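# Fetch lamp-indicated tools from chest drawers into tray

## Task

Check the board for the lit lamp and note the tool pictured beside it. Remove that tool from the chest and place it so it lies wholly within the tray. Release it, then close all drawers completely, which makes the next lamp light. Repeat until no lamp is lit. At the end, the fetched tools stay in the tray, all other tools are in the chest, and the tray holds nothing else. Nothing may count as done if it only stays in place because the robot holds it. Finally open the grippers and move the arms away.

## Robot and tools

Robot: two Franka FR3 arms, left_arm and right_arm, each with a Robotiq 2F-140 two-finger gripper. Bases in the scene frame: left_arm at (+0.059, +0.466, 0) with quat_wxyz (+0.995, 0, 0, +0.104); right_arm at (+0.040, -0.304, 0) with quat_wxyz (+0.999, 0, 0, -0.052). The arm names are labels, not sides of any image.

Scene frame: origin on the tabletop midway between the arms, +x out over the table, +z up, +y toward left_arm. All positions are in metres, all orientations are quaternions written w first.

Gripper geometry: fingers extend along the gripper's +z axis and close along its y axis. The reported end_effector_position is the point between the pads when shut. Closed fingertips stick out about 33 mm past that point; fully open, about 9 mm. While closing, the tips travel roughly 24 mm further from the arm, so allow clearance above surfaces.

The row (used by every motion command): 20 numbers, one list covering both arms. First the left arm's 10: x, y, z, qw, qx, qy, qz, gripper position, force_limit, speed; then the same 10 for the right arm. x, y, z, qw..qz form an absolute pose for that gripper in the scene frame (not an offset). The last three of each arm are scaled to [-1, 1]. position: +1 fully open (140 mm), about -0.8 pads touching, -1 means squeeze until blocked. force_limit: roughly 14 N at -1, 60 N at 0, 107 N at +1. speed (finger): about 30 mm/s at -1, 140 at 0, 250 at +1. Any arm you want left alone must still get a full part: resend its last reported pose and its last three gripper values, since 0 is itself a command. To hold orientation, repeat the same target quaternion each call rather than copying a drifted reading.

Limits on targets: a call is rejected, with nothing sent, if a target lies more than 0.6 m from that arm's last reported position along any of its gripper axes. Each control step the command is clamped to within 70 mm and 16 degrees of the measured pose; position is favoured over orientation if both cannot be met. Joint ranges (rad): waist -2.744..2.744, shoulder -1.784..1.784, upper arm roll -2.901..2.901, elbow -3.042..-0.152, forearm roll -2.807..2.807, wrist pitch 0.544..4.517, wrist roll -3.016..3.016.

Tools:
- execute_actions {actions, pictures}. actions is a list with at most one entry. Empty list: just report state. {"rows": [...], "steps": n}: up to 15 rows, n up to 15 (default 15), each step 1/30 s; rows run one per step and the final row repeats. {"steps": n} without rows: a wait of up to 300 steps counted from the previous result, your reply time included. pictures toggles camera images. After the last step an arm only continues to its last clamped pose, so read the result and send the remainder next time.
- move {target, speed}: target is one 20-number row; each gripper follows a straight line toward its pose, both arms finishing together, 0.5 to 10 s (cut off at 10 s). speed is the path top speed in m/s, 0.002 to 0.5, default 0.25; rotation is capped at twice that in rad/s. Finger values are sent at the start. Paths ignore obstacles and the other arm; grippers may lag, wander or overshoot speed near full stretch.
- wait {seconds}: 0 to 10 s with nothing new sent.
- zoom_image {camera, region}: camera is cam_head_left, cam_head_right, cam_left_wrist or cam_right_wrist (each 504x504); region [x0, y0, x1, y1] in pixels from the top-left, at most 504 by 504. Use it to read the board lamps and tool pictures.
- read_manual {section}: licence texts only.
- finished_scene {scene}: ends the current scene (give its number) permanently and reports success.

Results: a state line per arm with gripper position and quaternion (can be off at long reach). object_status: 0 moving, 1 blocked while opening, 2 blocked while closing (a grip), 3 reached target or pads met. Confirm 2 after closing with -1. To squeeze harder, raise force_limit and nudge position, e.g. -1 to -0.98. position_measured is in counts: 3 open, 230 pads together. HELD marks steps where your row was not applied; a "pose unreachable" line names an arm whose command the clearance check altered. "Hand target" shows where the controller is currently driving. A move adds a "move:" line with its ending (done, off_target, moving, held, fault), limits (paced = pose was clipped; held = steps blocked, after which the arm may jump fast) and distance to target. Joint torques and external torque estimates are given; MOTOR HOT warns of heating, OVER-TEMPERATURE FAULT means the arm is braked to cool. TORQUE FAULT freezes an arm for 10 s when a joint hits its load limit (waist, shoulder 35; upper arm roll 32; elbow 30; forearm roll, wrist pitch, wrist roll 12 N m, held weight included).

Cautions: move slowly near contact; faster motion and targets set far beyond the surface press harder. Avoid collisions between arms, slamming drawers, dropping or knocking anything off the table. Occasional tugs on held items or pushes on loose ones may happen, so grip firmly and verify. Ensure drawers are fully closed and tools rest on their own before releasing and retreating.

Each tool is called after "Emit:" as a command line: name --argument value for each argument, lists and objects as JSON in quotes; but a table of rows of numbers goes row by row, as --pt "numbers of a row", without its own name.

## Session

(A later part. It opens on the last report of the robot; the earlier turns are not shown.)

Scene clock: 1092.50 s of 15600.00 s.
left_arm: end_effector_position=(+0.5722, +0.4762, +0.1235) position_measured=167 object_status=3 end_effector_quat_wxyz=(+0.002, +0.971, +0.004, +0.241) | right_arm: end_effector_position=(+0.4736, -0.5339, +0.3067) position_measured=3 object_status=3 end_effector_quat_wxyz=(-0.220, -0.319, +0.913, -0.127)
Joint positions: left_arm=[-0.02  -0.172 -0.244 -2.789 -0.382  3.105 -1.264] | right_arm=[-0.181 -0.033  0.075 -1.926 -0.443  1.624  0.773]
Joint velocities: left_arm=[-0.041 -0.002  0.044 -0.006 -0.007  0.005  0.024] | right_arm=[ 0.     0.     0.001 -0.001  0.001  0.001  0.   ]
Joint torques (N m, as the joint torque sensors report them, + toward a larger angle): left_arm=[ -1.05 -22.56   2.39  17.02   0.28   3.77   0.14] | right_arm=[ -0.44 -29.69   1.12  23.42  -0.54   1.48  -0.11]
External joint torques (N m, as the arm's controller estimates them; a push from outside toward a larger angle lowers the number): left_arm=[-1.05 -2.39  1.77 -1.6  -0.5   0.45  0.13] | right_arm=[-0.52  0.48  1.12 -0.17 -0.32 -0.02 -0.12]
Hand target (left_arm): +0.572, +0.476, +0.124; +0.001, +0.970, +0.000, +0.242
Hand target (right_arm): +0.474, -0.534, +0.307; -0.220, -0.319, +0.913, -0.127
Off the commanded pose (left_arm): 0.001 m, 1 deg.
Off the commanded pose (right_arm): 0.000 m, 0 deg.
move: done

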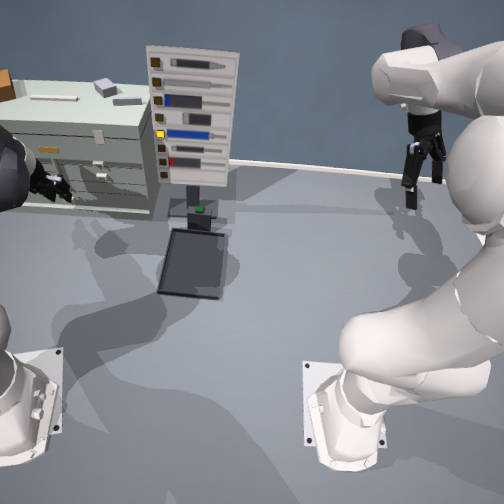

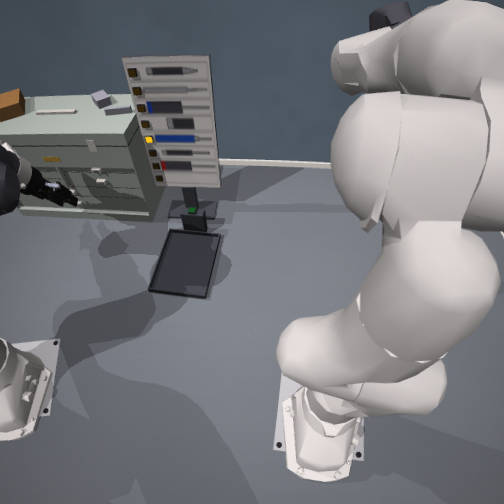

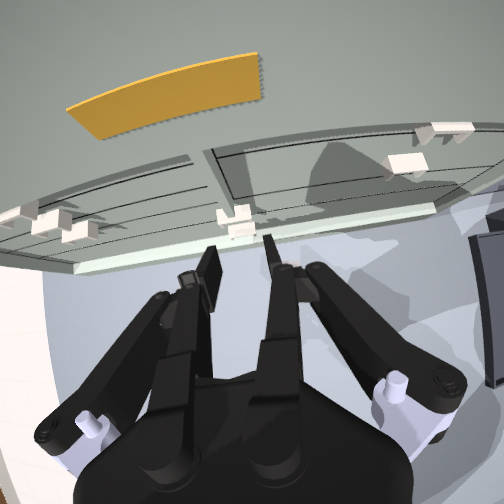

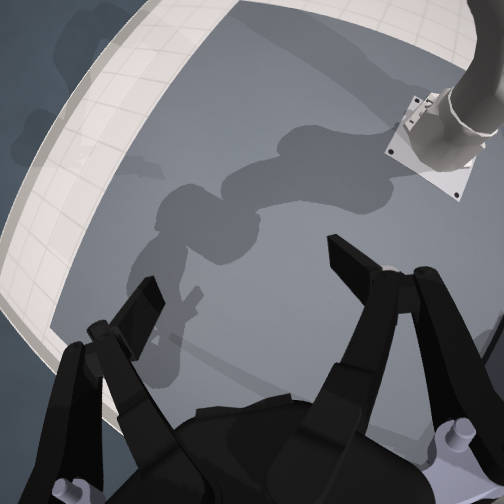

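Emit:
move --target '[0.572,0.477,0.076,0,0.970,0,0.242,-0.3,0,0,0.4736,-0.5339,0.3067,-0.220,-0.319,0.913,-0.127,1,0,0]' --speed 0.06

Emit:
move --target '[0.597,0.477,0.076,0,0.970,0,0.242,-0.3,0,0,0.4736,-0.5339,0.3067,-0.220,-0.319,0.913,-0.127,1,0,0]' --speed 0.03

Emit:
zoom_image --camera "cam_left_wrist" --region '[140,160,340,320]'

Scene clock: 1104.60 s of 15600.00 s.
left_arm: end_effector_position=(+0.5708, +0.4770, +0.0759) position_measured=167 object_status=3 end_effector_quat_wxyz=(-0.008, +0.971, -0.002, +0.237) | right_arm: end_effector_position=(+0.4736, -0.5339, +0.3067) position_measured=3 object_status=3 end_effector_quat_wxyz=(-0.220, -0.319, +0.913, -0.127)
Joint positions: left_arm=[-0.091 -0.01  -0.193 -2.789 -0.4    3.266 -1.235] | right_arm=[-0.181 -0.033  0.075 -1.926 -0.443  1.624  0.773]
Joint velocities: left_arm=[-0.    -0.001  0.008 -0.     0.047  0.01  -0.024] | right_arm=[-0.    -0.    -0.     0.001  0.001 -0.001 -0.   ]
Joint torques (N m, as the joint torque sensors report them, + toward a larger angle): left_arm=[  0.48 -23.46   2.47  16.05   1.26   3.72  -0.1 ] | right_arm=[ -0.39 -29.29   0.82  23.73  -0.5    1.44  -0.09]
External joint torques (N m, as the arm's controller estimates them; a push from outside toward a larger angle lowers the number): left_arm=[ 0.49 -0.12  2.49  0.17  0.6   0.39 -0.11] | right_arm=[-0.31  0.9   0.97  0.11 -0.27 -0.05 -0.1 ]
Hand target (left_arm): +0.572, +0.478, +0.076; -0.008, +0.971, +0.001, +0.239
Hand target (right_arm): +0.474, -0.534, +0.307; -0.220, -0.319, +0.913, -0.127
Off the commanded pose (left_arm): 0.001 m, 1 deg.
Off the commanded pose (right_arm): 0.000 m, 0 deg.
After step 90, 7.70 s passed at rest.
move: done

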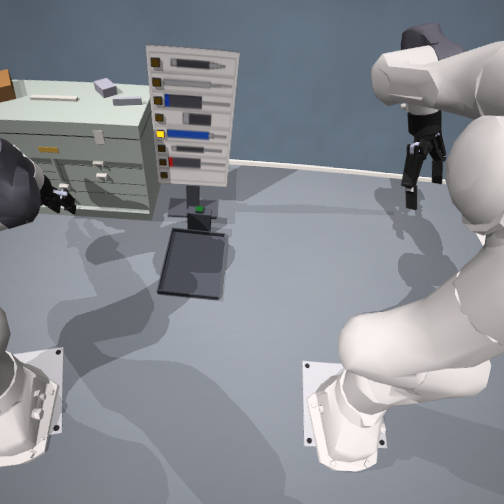

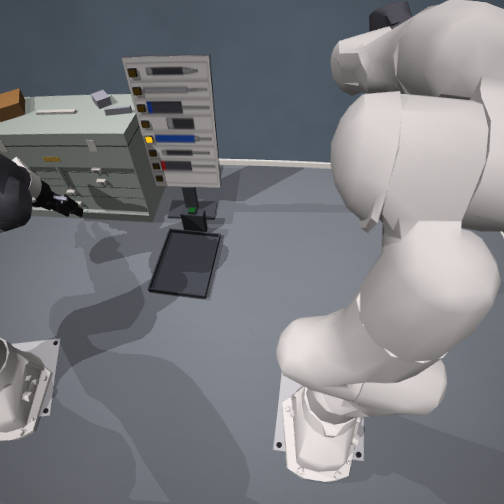

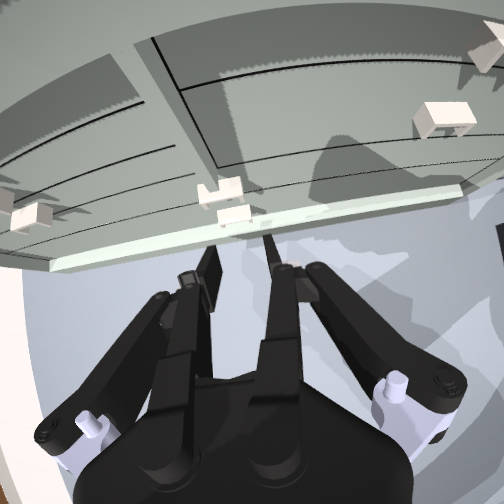

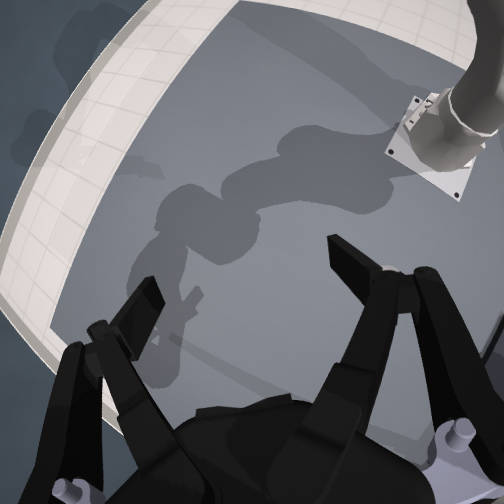

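Scene clock: 1105.73 s of 15600.00 s.
left_arm: end_effector_position=(+0.5967, +0.4774, +0.0765) position_measured=167 object_status=3 end_effector_quat_wxyz=(-0.003, +0.970, -0.000, +0.242) | right_arm: end_effector_position=(+0.4736, -0.5339, +0.3067) position_measured=3 object_status=3 end_effector_quat_wxyz=(-0.220, -0.319, +0.913, -0.127)
Joint positions: left_arm=[-0.026  0.048 -0.243 -2.716 -0.384  3.259 -1.236] | right_arm=[-0.181 -0.033  0.075 -1.926 -0.443  1.624  0.773]
Joint velocities: left_arm=[ 0.102  0.001 -0.097 -0.001  0.004 -0.001 -0.001] | right_arm=[ 0.     0.    -0.001 -0.    -0.    -0.001  0.   ]
Joint torques (N m, as the joint torque sensors report them, + toward a larger angle): left_arm=[  0.04 -24.75  -1.73  18.36   1.31   3.14  -0.02] | right_arm=[ -0.14 -29.87   1.28  23.59  -0.53   1.48  -0.1 ]
External joint torques (N m, as the arm's controller estimates them; a push from outside toward a larger angle lowers the number): left_arm=[ 0.04  0.47 -1.58  2.25  0.6  -0.16 -0.04] | right_arm=[-0.15  0.28  1.36 -0.01 -0.3  -0.01 -0.11]
Hand target (left_arm): +0.597, +0.477, +0.076; -0.002, +0.970, -0.000, +0.241
Hand target (right_arm): +0.474, -0.534, +0.307; -0.220, -0.319, +0.913, -0.127
Off the commanded pose (left_arm): 0.001 m, 0 deg.
Off the commanded pose (right_arm): 0.000 m, 0 deg.
move: done

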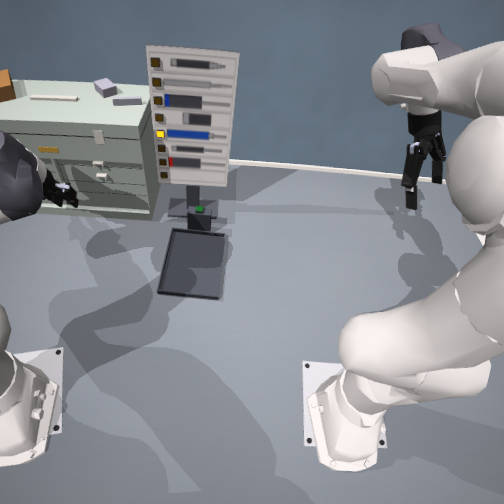

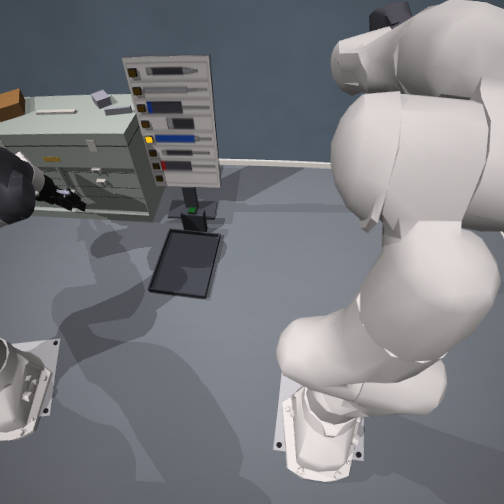

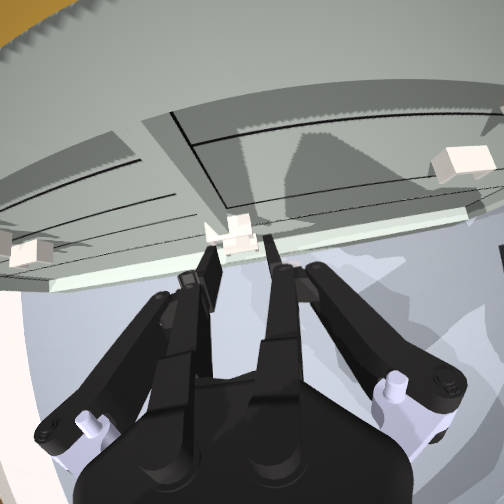

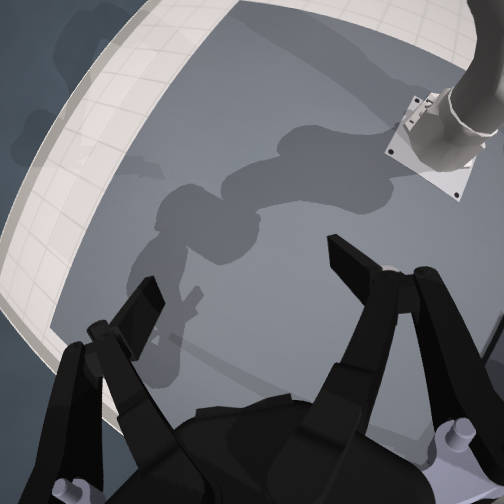

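Region (140, 160, 340, 320) of cam_left_wrist's 504x504 image, scaled by 2.520, with more detail than that image has; it fills the top 403 rows of this view, and the rest is white.

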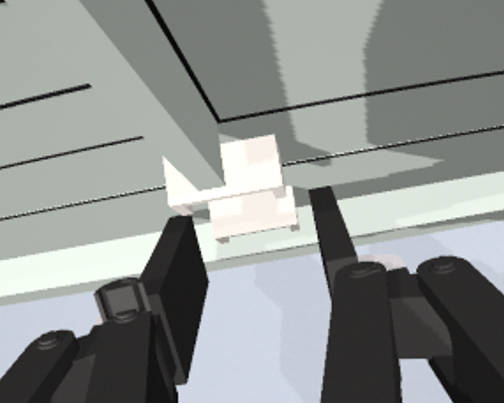

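Emit:
move --target '[0.598,0.477,0.070,0,0.970,0,0.242,-0.3,0,0,0.4736,-0.5339,0.3067,-0.220,-0.319,0.913,-0.127,1,0,0]' --speed 0.02

Emit:
move --target '[0.598,0.477,0.070,0,0.970,0,0.242,-1,0,0,0.4736,-0.5339,0.3067,-0.220,-0.319,0.913,-0.127,1,0,0]' --speed 0.02

Scene clock: 1115.53 s of 15600.00 s.
left_arm: end_effector_position=(+0.5960, +0.4767, +0.0688) position_measured=167 object_status=3 end_effector_quat_wxyz=(-0.001, +0.971, -0.001, +0.239) | right_arm: end_effector_position=(+0.4736, -0.5339, +0.3067) position_measured=3 object_status=3 end_effector_quat_wxyz=(-0.220, -0.319, +0.913, -0.127)
Joint positions: left_arm=[ 0.04   0.072 -0.306 -2.713 -0.377  3.273 -1.236] | right_arm=[-0.181 -0.033  0.075 -1.926 -0.443  1.624  0.773]
Joint velocities: left_arm=[ 0.092  0.005 -0.086 -0.001  0.012  0.013 -0.001] | right_arm=[-0.    -0.001  0.002  0.001 -0.     0.001 -0.   ]
Joint torques (N m, as the joint torque sensors report them, + toward a larger angle): left_arm=[  0.7  -25.61   0.59  17.6    1.27   3.92  -0.14] | right_arm=[ -0.28 -29.45   0.69  23.62  -0.51   1.45  -0.11]
External joint torques (N m, as the arm's controller estimates them; a push from outside toward a larger angle lowers the number): left_arm=[ 0.76 -0.12  1.    1.72  0.57  0.6  -0.16] | right_arm=[-0.31  0.82  0.73 -0.05 -0.28 -0.05 -0.12]
Hand target (left_arm): +0.598, +0.477, +0.070; -0.001, +0.970, +0.000, +0.241
Hand target (right_arm): +0.474, -0.534, +0.307; -0.220, -0.319, +0.913, -0.127
Off the commanded pose (left_arm): 0.002 m, 0 deg.
Off the commanded pose (right_arm): 0.000 m, 0 deg.
After step 90, 6.10 s passed at rest.
move: done

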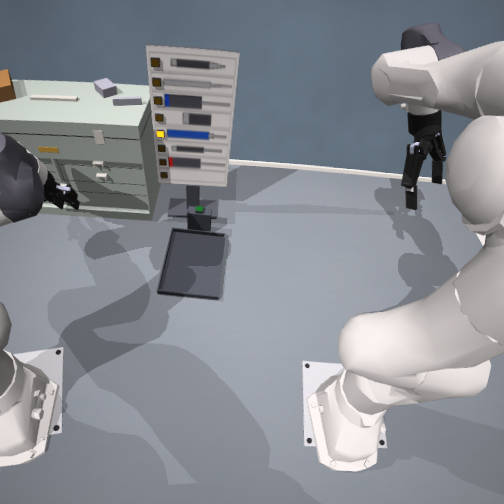

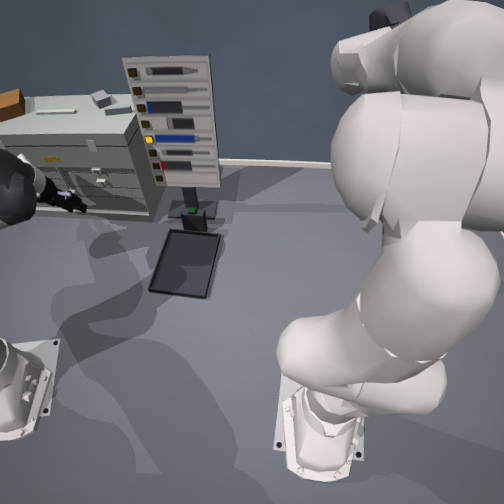

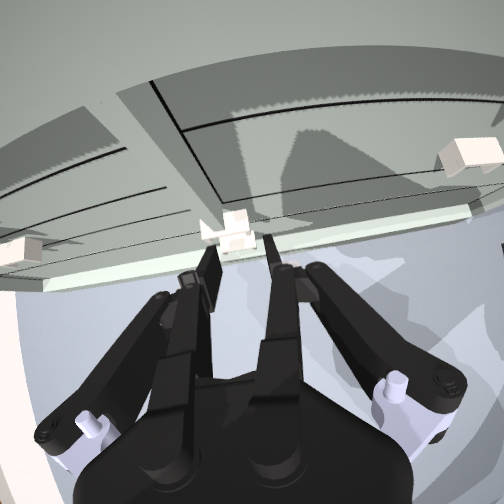

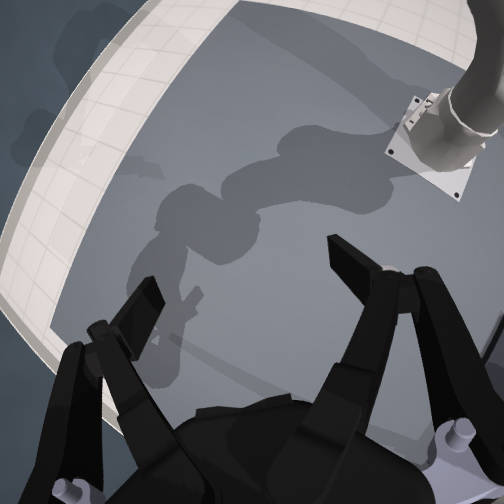

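Scene clock: 1116.23 s of 15600.00 s.
left_arm: end_effector_position=(+0.5961, +0.4765, +0.0688) position_measured=193 object_status=2 end_effector_quat_wxyz=(-0.000, +0.971, -0.001, +0.239) | right_arm: end_effector_position=(+0.4736, -0.5339, +0.3067) position_measured=3 object_status=3 end_effector_quat_wxyz=(-0.220, -0.319, +0.913, -0.127)
Joint positions: left_arm=[ 0.077  0.073 -0.343 -2.713 -0.376  3.273 -1.236] | right_arm=[-0.181 -0.033  0.075 -1.926 -0.443  1.624  0.773]
Joint velocities: left_arm=[ 0.045  0.001 -0.045 -0.    -0.     0.001 -0.   ] | right_arm=[-0.    -0.001 -0.001 -0.001 -0.001  0.    -0.002]
Joint torques (N m, as the joint torque sensors report them, + toward a larger angle): left_arm=[ -0.29 -24.56  -1.12  17.64   1.32   4.29  -0.04] | right_arm=[ -0.19 -29.5    0.85  23.7   -0.51   1.41  -0.17]
External joint torques (N m, as the arm's controller estimates them; a push from outside toward a larger angle lowers the number): left_arm=[-0.21  0.7  -0.6   1.82  0.61  0.98 -0.06] | right_arm=[-0.15  0.68  0.97  0.12 -0.28 -0.07 -0.18]
Hand target (left_arm): +0.598, +0.477, +0.070; -0.001, +0.970, +0.000, +0.242
Hand target (right_arm): +0.474, -0.534, +0.307; -0.220, -0.319, +0.913, -0.127
Off the commanded pose (left_arm): 0.002 m, 0 deg.
Off the commanded pose (right_arm): 0.000 m, 0 deg.
move: done

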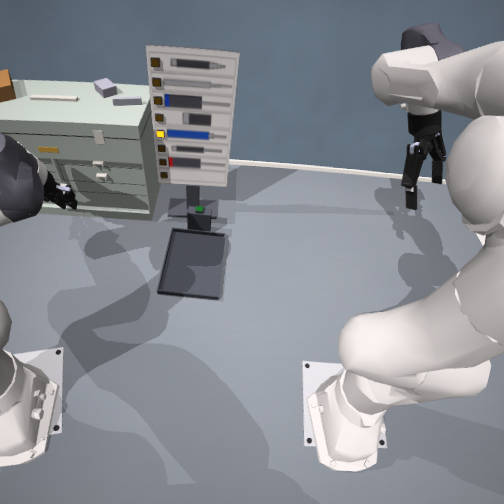

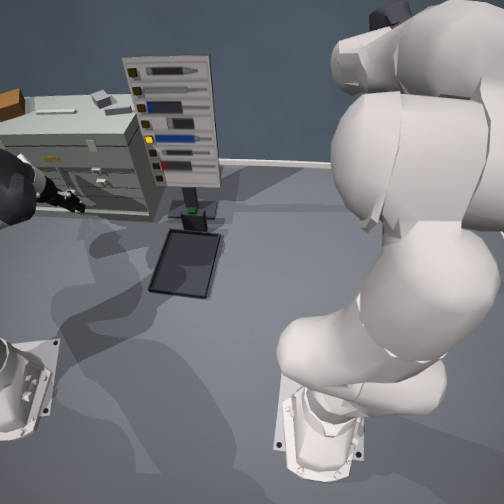

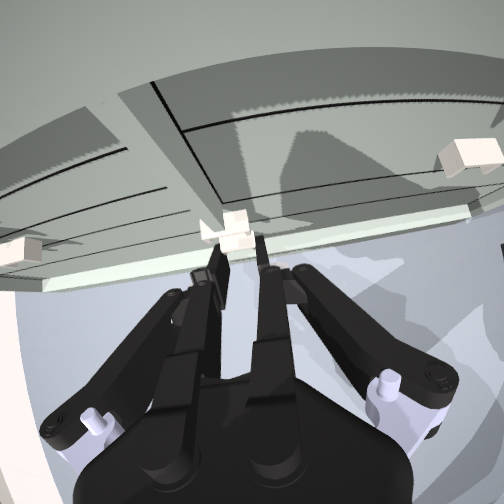

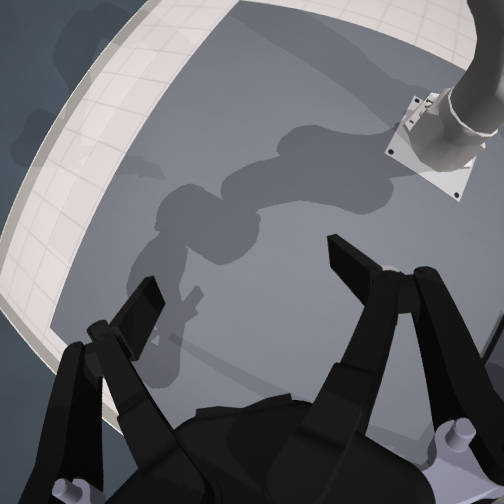

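Emit:
move --target '[0.54,0.477,0.070,0,0.970,0,0.242,-1,0,0,0.4736,-0.5339,0.3067,-0.220,-0.319,0.913,-0.127,1,0,0]' --speed 0.05

Emit:
move --target '[0.54,0.477,0.070,0,0.970,0,0.242,-0.35,0,0,0.4736,-0.5339,0.3067,-0.220,-0.319,0.913,-0.127,1,0,0]'

Scene clock: 1130.73 s of 15600.00 s.
left_arm: end_effector_position=(+0.5403, +0.4790, +0.0693) position_measured=193 object_status=2 end_effector_quat_wxyz=(-0.019, +0.971, -0.006, +0.237) | right_arm: end_effector_position=(+0.4736, -0.5339, +0.3067) position_measured=3 object_status=3 end_effector_quat_wxyz=(-0.220, -0.319, +0.913, -0.127)
Joint positions: left_arm=[ 0.076 -0.059 -0.335 -2.892 -0.229  3.317 -1.38 ] | right_arm=[-0.181 -0.033  0.075 -1.926 -0.443  1.624  0.773]
Joint velocities: left_arm=[-0.188 -0.     0.263 -0.022  0.238  0.024 -0.167] | right_arm=[-0.     0.002  0.     0.001  0.001  0.     0.003]
Joint torques (N m, as the joint torque sensors report them, + toward a larger angle): left_arm=[ -1.55 -22.3    2.75  13.22   1.25   3.63   0.1 ] | right_arm=[ -0.3  -29.88   0.64  23.57  -0.51   1.45  -0.17]
External joint torques (N m, as the arm's controller estimates them; a push from outside toward a larger angle lowers the number): left_arm=[-1.53 -2.11  2.53 -1.94  0.94  0.26  0.1 ] | right_arm=[-0.26  0.25  0.75 -0.02 -0.28 -0.04 -0.18]
Hand target (left_arm): +0.540, +0.477, +0.070; -0.015, +0.971, +0.004, +0.239
Hand target (right_arm): +0.474, -0.534, +0.307; -0.220, -0.319, +0.913, -0.127
Off the commanded pose (left_arm): 0.002 m, 2 deg.
Off the commanded pose (right_arm): 0.000 m, 0 deg.
After step 90, 10.07 s passed at rest.
move: done

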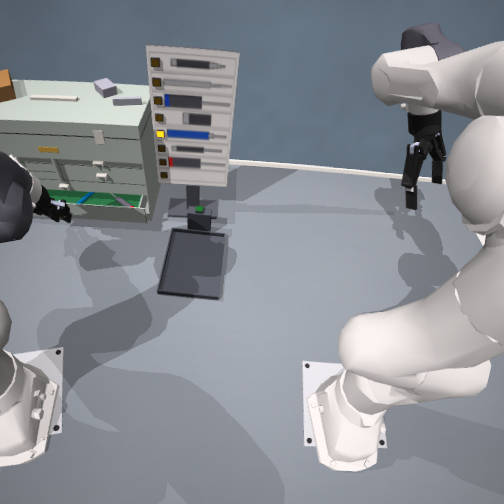

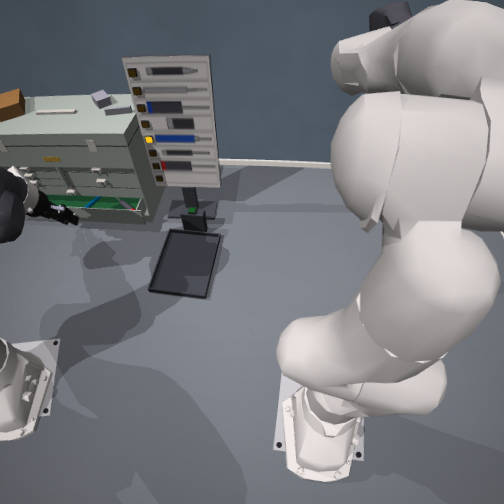

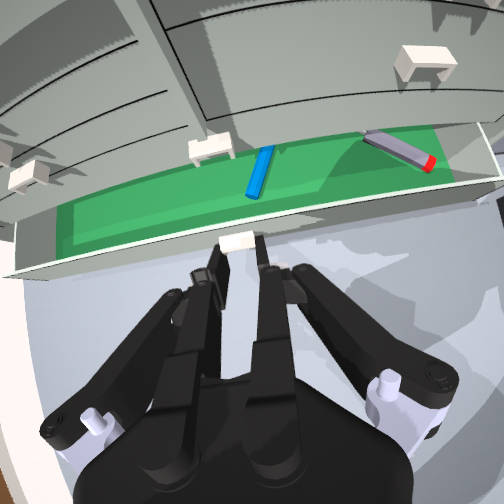

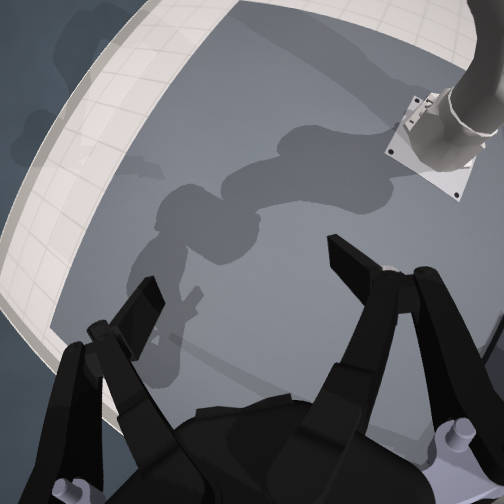

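Scene clock: 1131.43 s of 15600.00 s.
left_arm: end_effector_position=(+0.5399, +0.4787, +0.0692) position_measured=173 object_status=3 end_effector_quat_wxyz=(-0.015, +0.971, -0.010, +0.239) | right_arm: end_effector_position=(+0.4736, -0.5339, +0.3067) position_measured=3 object_status=3 end_effector_quat_wxyz=(-0.220, -0.319, +0.913, -0.127)
Joint positions: left_arm=[-0.019 -0.059 -0.2   -2.901 -0.104  3.326 -1.458] | right_arm=[-0.181 -0.033  0.075 -1.926 -0.443  1.624  0.773]
Joint velocities: left_arm=[-0.131  0.001  0.199 -0.007  0.197  0.014 -0.143] | right_arm=[ 0.001  0.     0.001  0.     0.    -0.001 -0.002]
Joint torques (N m, as the joint torque sensors report them, + toward a larger angle): left_arm=[ -1.83 -22.02   2.11  14.27   0.94   3.96  -0.36] | right_arm=[ -0.15 -29.76   1.    23.52  -0.54   1.48  -0.14]
External joint torques (N m, as the arm's controller estimates them; a push from outside toward a larger angle lowers the number): left_arm=[-1.73 -1.3   2.1  -0.9   0.66  0.59 -0.37] | right_arm=[-0.27  0.48  0.95 -0.13 -0.32 -0.02 -0.15]
Hand target (left_arm): +0.540, +0.477, +0.070; -0.010, +0.971, +0.002, +0.241
Hand target (right_arm): +0.474, -0.534, +0.307; -0.220, -0.319, +0.913, -0.127
Off the commanded pose (left_arm): 0.002 m, 2 deg.
Off the commanded pose (right_arm): 0.000 m, 0 deg.
move: done

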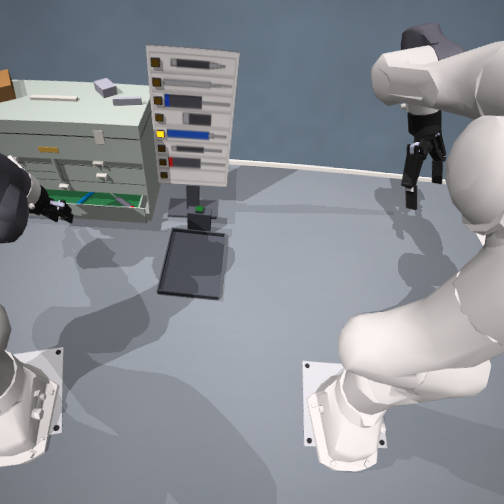

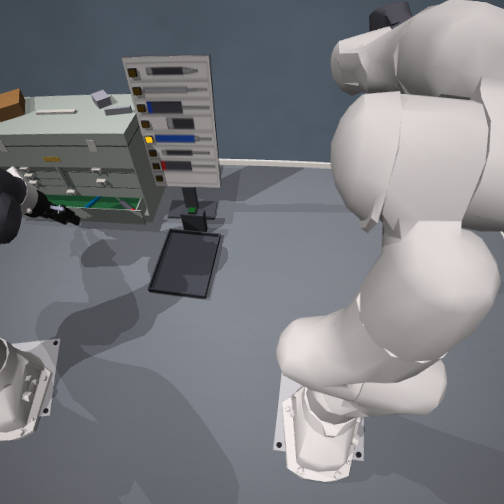

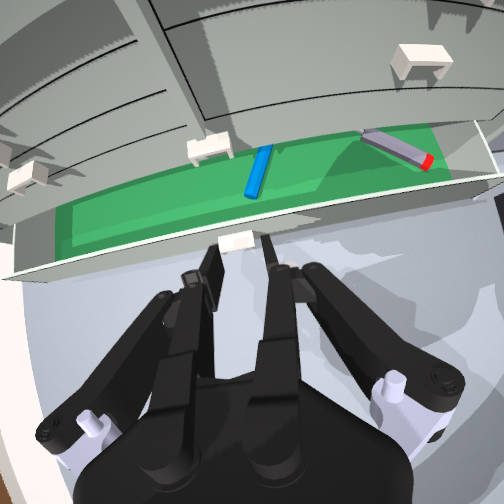

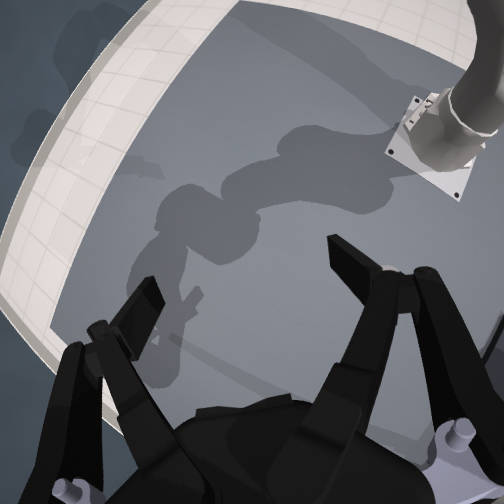

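Emit:
move --target '[0.550,0.477,0.072,0,0.9962,0,0.0872,-0.35,0,0,0.4736,-0.5339,0.3067,-0.220,-0.319,0.913,-0.127,1,0,0]' --speed 0.12

Emit:
move --target '[0.550,0.477,0.072,0,0.9962,0,0.0872,-1,0,0,0.4736,-0.5339,0.3067,-0.220,-0.319,0.913,-0.127,1,0,0]'

Emit:
move --target '[0.44,0.477,0.073,0,0.9962,0,0.0872,-1,0,0,0.4736,-0.5339,0.3067,-0.220,-0.319,0.913,-0.127,1,0,0]' --speed 0.08

Scene clock: 1145.40 s of 15600.00 s.
left_arm: end_effector_position=(+0.5497, +0.4750, +0.0740) position_measured=173 object_status=3 end_effector_quat_wxyz=(-0.001, +0.996, -0.002, +0.089) | right_arm: end_effector_position=(+0.4736, -0.5339, +0.3067) position_measured=3 object_status=3 end_effector_quat_wxyz=(-0.220, -0.319, +0.913, -0.127)
Joint positions: left_arm=[-0.007 -0.033 -0.185 -2.607 -0.021  2.753 -1.531] | right_arm=[-0.181 -0.033  0.075 -1.926 -0.443  1.624  0.773]
Joint velocities: left_arm=[-0.     0.002 -0.     0.001  0.    -0.012 -0.009] | right_arm=[ 0.001  0.     0.    -0.     0.001 -0.     0.003]
Joint torques (N m, as the joint torque sensors report them, + toward a larger angle): left_arm=[  0.55 -25.44   0.87  20.99   1.09   2.61  -0.07] | right_arm=[ -0.03 -29.75   0.85  23.55  -0.51   1.47  -0.15]
External joint torques (N m, as the arm's controller estimates them; a push from outside toward a larger angle lowers the number): left_arm=[ 0.54  0.07  0.74  1.81  0.62 -0.31 -0.08] | right_arm=[-0.04  0.52  0.91 -0.09 -0.28 -0.02 -0.16]
Hand target (left_arm): +0.549, +0.475, +0.073; -0.001, +0.996, -0.000, +0.087
Hand target (right_arm): +0.474, -0.534, +0.307; -0.220, -0.319, +0.913, -0.127
Off the commanded pose (left_arm): 0.003 m, 0 deg.
Off the commanded pose (right_arm): 0.000 m, 0 deg.
After step 90, 9.03 s passed at rest.
move: done

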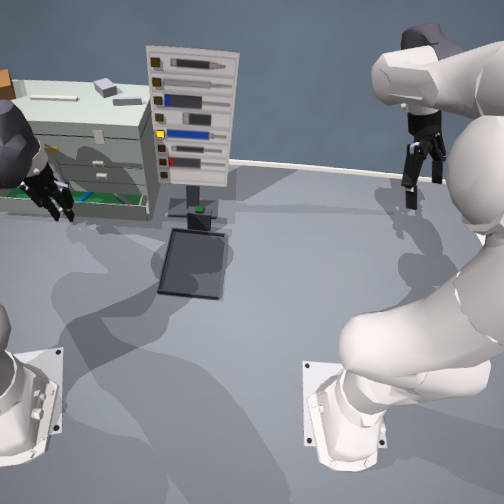

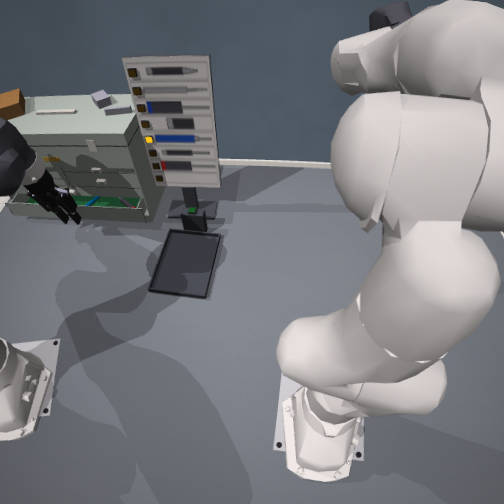

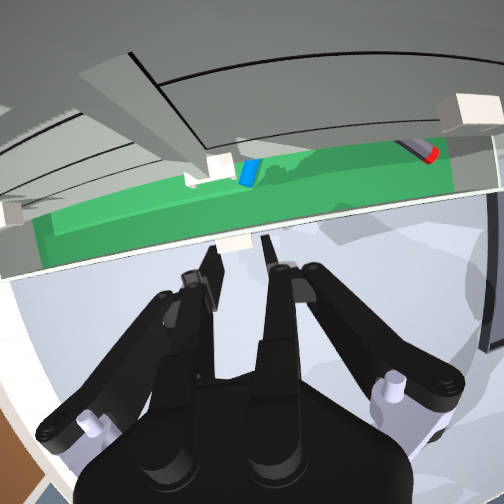

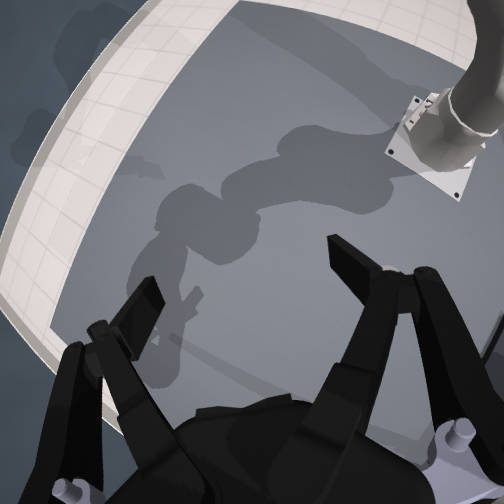

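Scene clock: 1146.10 s of 15600.00 s.
left_arm: end_effector_position=(+0.5511, +0.4772, +0.0743) position_measured=193 object_status=2 end_effector_quat_wxyz=(-0.001, +0.996, +0.000, +0.090) | right_arm: end_effector_position=(+0.4736, -0.5339, +0.3067) position_measured=3 object_status=3 end_effector_quat_wxyz=(-0.220, -0.319, +0.913, -0.127)
Joint positions: left_arm=[-0.004 -0.03  -0.182 -2.603 -0.021  2.753 -1.531] | right_arm=[-0.181 -0.033  0.075 -1.926 -0.443  1.624  0.773]
Joint velocities: left_arm=[ 0.001  0.002 -0.     0.002  0.001 -0.    -0.001] | right_arm=[ 0.001 -0.    -0.     0.    -0.    -0.001 -0.002]
Joint torques (N m, as the joint torque sensors report them, + toward a larger angle): left_arm=[ -0.09 -23.61   1.45  20.36   0.5    2.89   0.03] | right_arm=[ -0.06 -29.67   0.79  23.54  -0.5    1.53  -0.11]
External joint torques (N m, as the arm's controller estimates them; a push from outside toward a larger angle lowers the number): left_arm=[-0.14  2.14  1.29  1.04  0.03 -0.05  0.02] | right_arm=[-0.01  0.43  0.92 -0.03 -0.27  0.05 -0.12]
Hand target (left_arm): +0.550, +0.477, +0.072; -0.000, +0.996, -0.000, +0.087
Hand target (right_arm): +0.474, -0.534, +0.307; -0.220, -0.319, +0.913, -0.127
Off the commanded pose (left_arm): 0.003 m, 0 deg.
Off the commanded pose (right_arm): 0.000 m, 0 deg.
move: done

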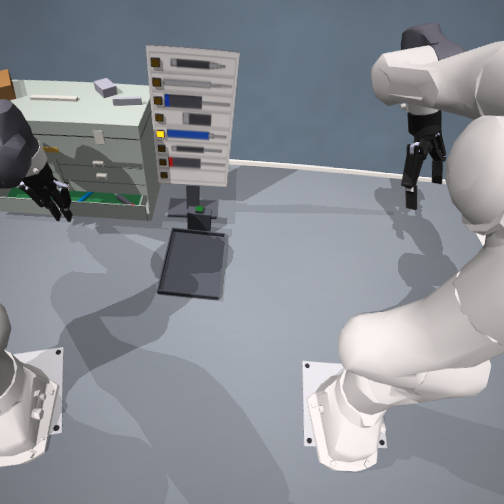

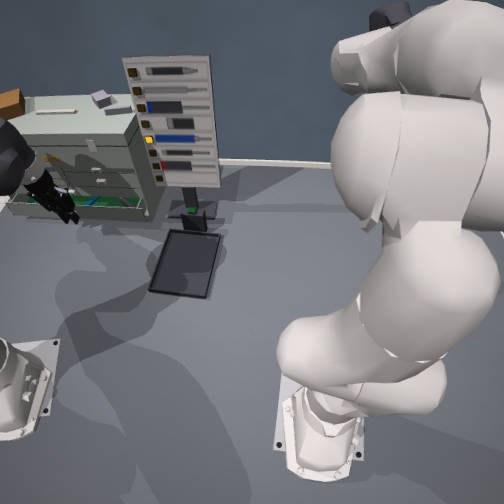

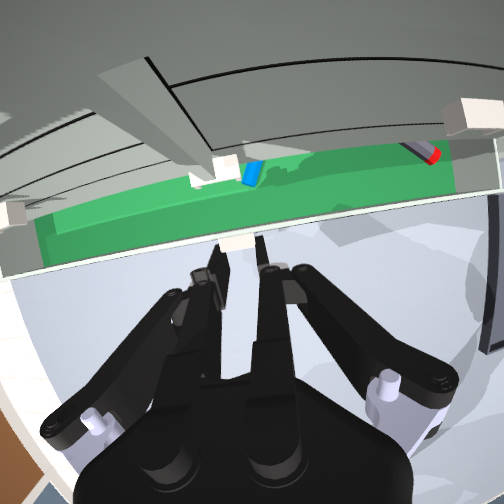

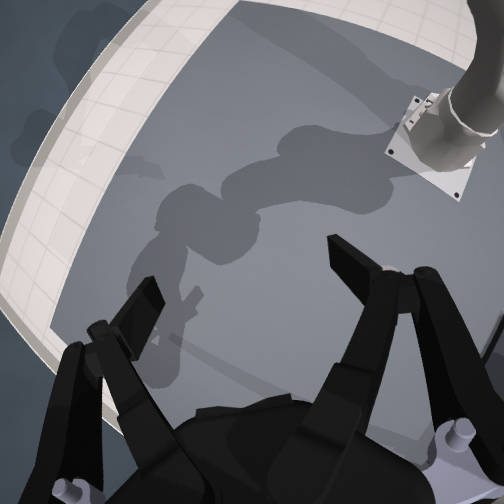

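Scene clock: 1147.83 s of 15600.00 s.
left_arm: end_effector_position=(+0.4434, +0.4790, +0.0739) position_measured=193 object_status=2 end_effector_quat_wxyz=(+0.002, +0.996, +0.005, +0.092) | right_arm: end_effector_position=(+0.4736, -0.5339, +0.3067) position_measured=3 object_status=3 end_effector_quat_wxyz=(-0.220, -0.319, +0.913, -0.127)
Joint positions: left_arm=[-0.067 -0.341 -0.135 -2.941 -0.143  2.784 -1.443] | right_arm=[-0.181 -0.033  0.075 -1.926 -0.443  1.624  0.773]
Joint velocities: left_arm=[-0.005 -0.005  0.008 -0.005  0.001 -0.001  0.009] | right_arm=[-0.001  0.001 -0.     0.001 -0.001  0.    -0.   ]
Joint torques (N m, as the joint torque sensors report them, + toward a larger angle): left_arm=[ -5.47 -16.39   0.45  17.63  -0.36   1.81   0.12] | right_arm=[ -0.44 -29.96   0.68  23.93  -0.5    1.47  -0.08]
External joint torques (N m, as the arm's controller estimates them; a push from outside toward a larger angle lowers the number): left_arm=[-5.47 -1.85 -0.03 -1.12 -0.85 -1.12  0.12] | right_arm=[-0.39  0.14  0.81  0.36 -0.27 -0.02 -0.09]
Hand target (left_arm): +0.440, +0.475, +0.073; +0.003, +0.996, +0.000, +0.088
Hand target (right_arm): +0.474, -0.534, +0.307; -0.220, -0.319, +0.913, -0.127
Off the commanded pose (left_arm): 0.004 m, 1 deg.
Off the commanded pose (right_arm): 0.000 m, 0 deg.
move: off_target (left_arm)

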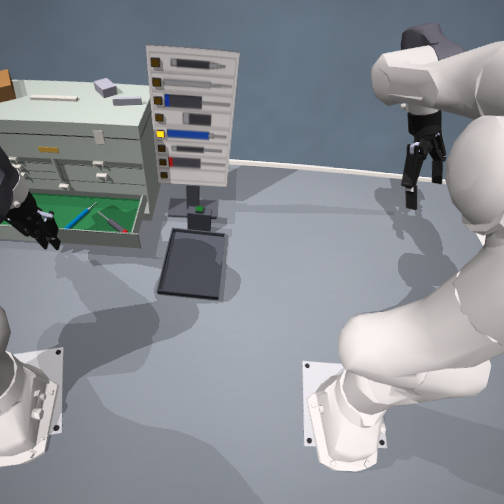

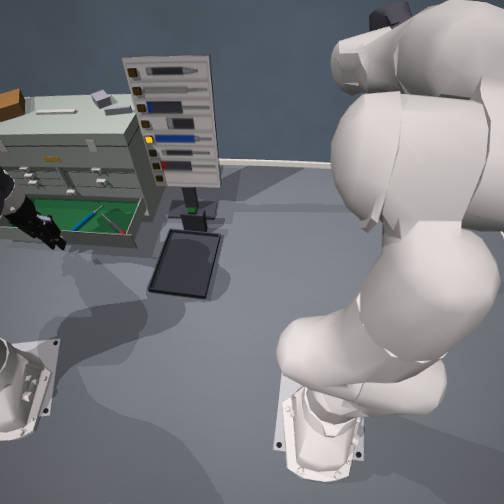

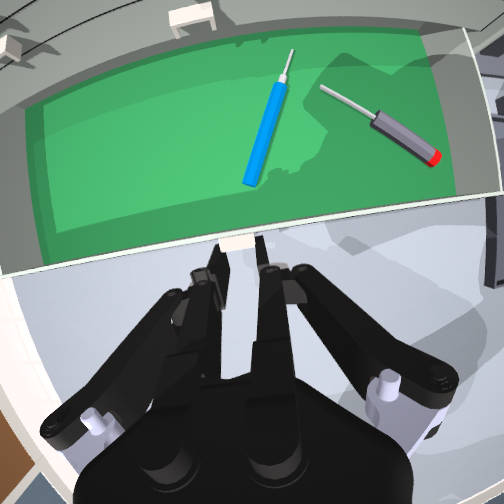

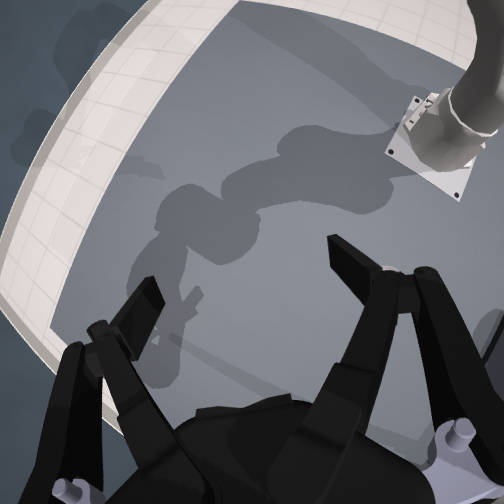

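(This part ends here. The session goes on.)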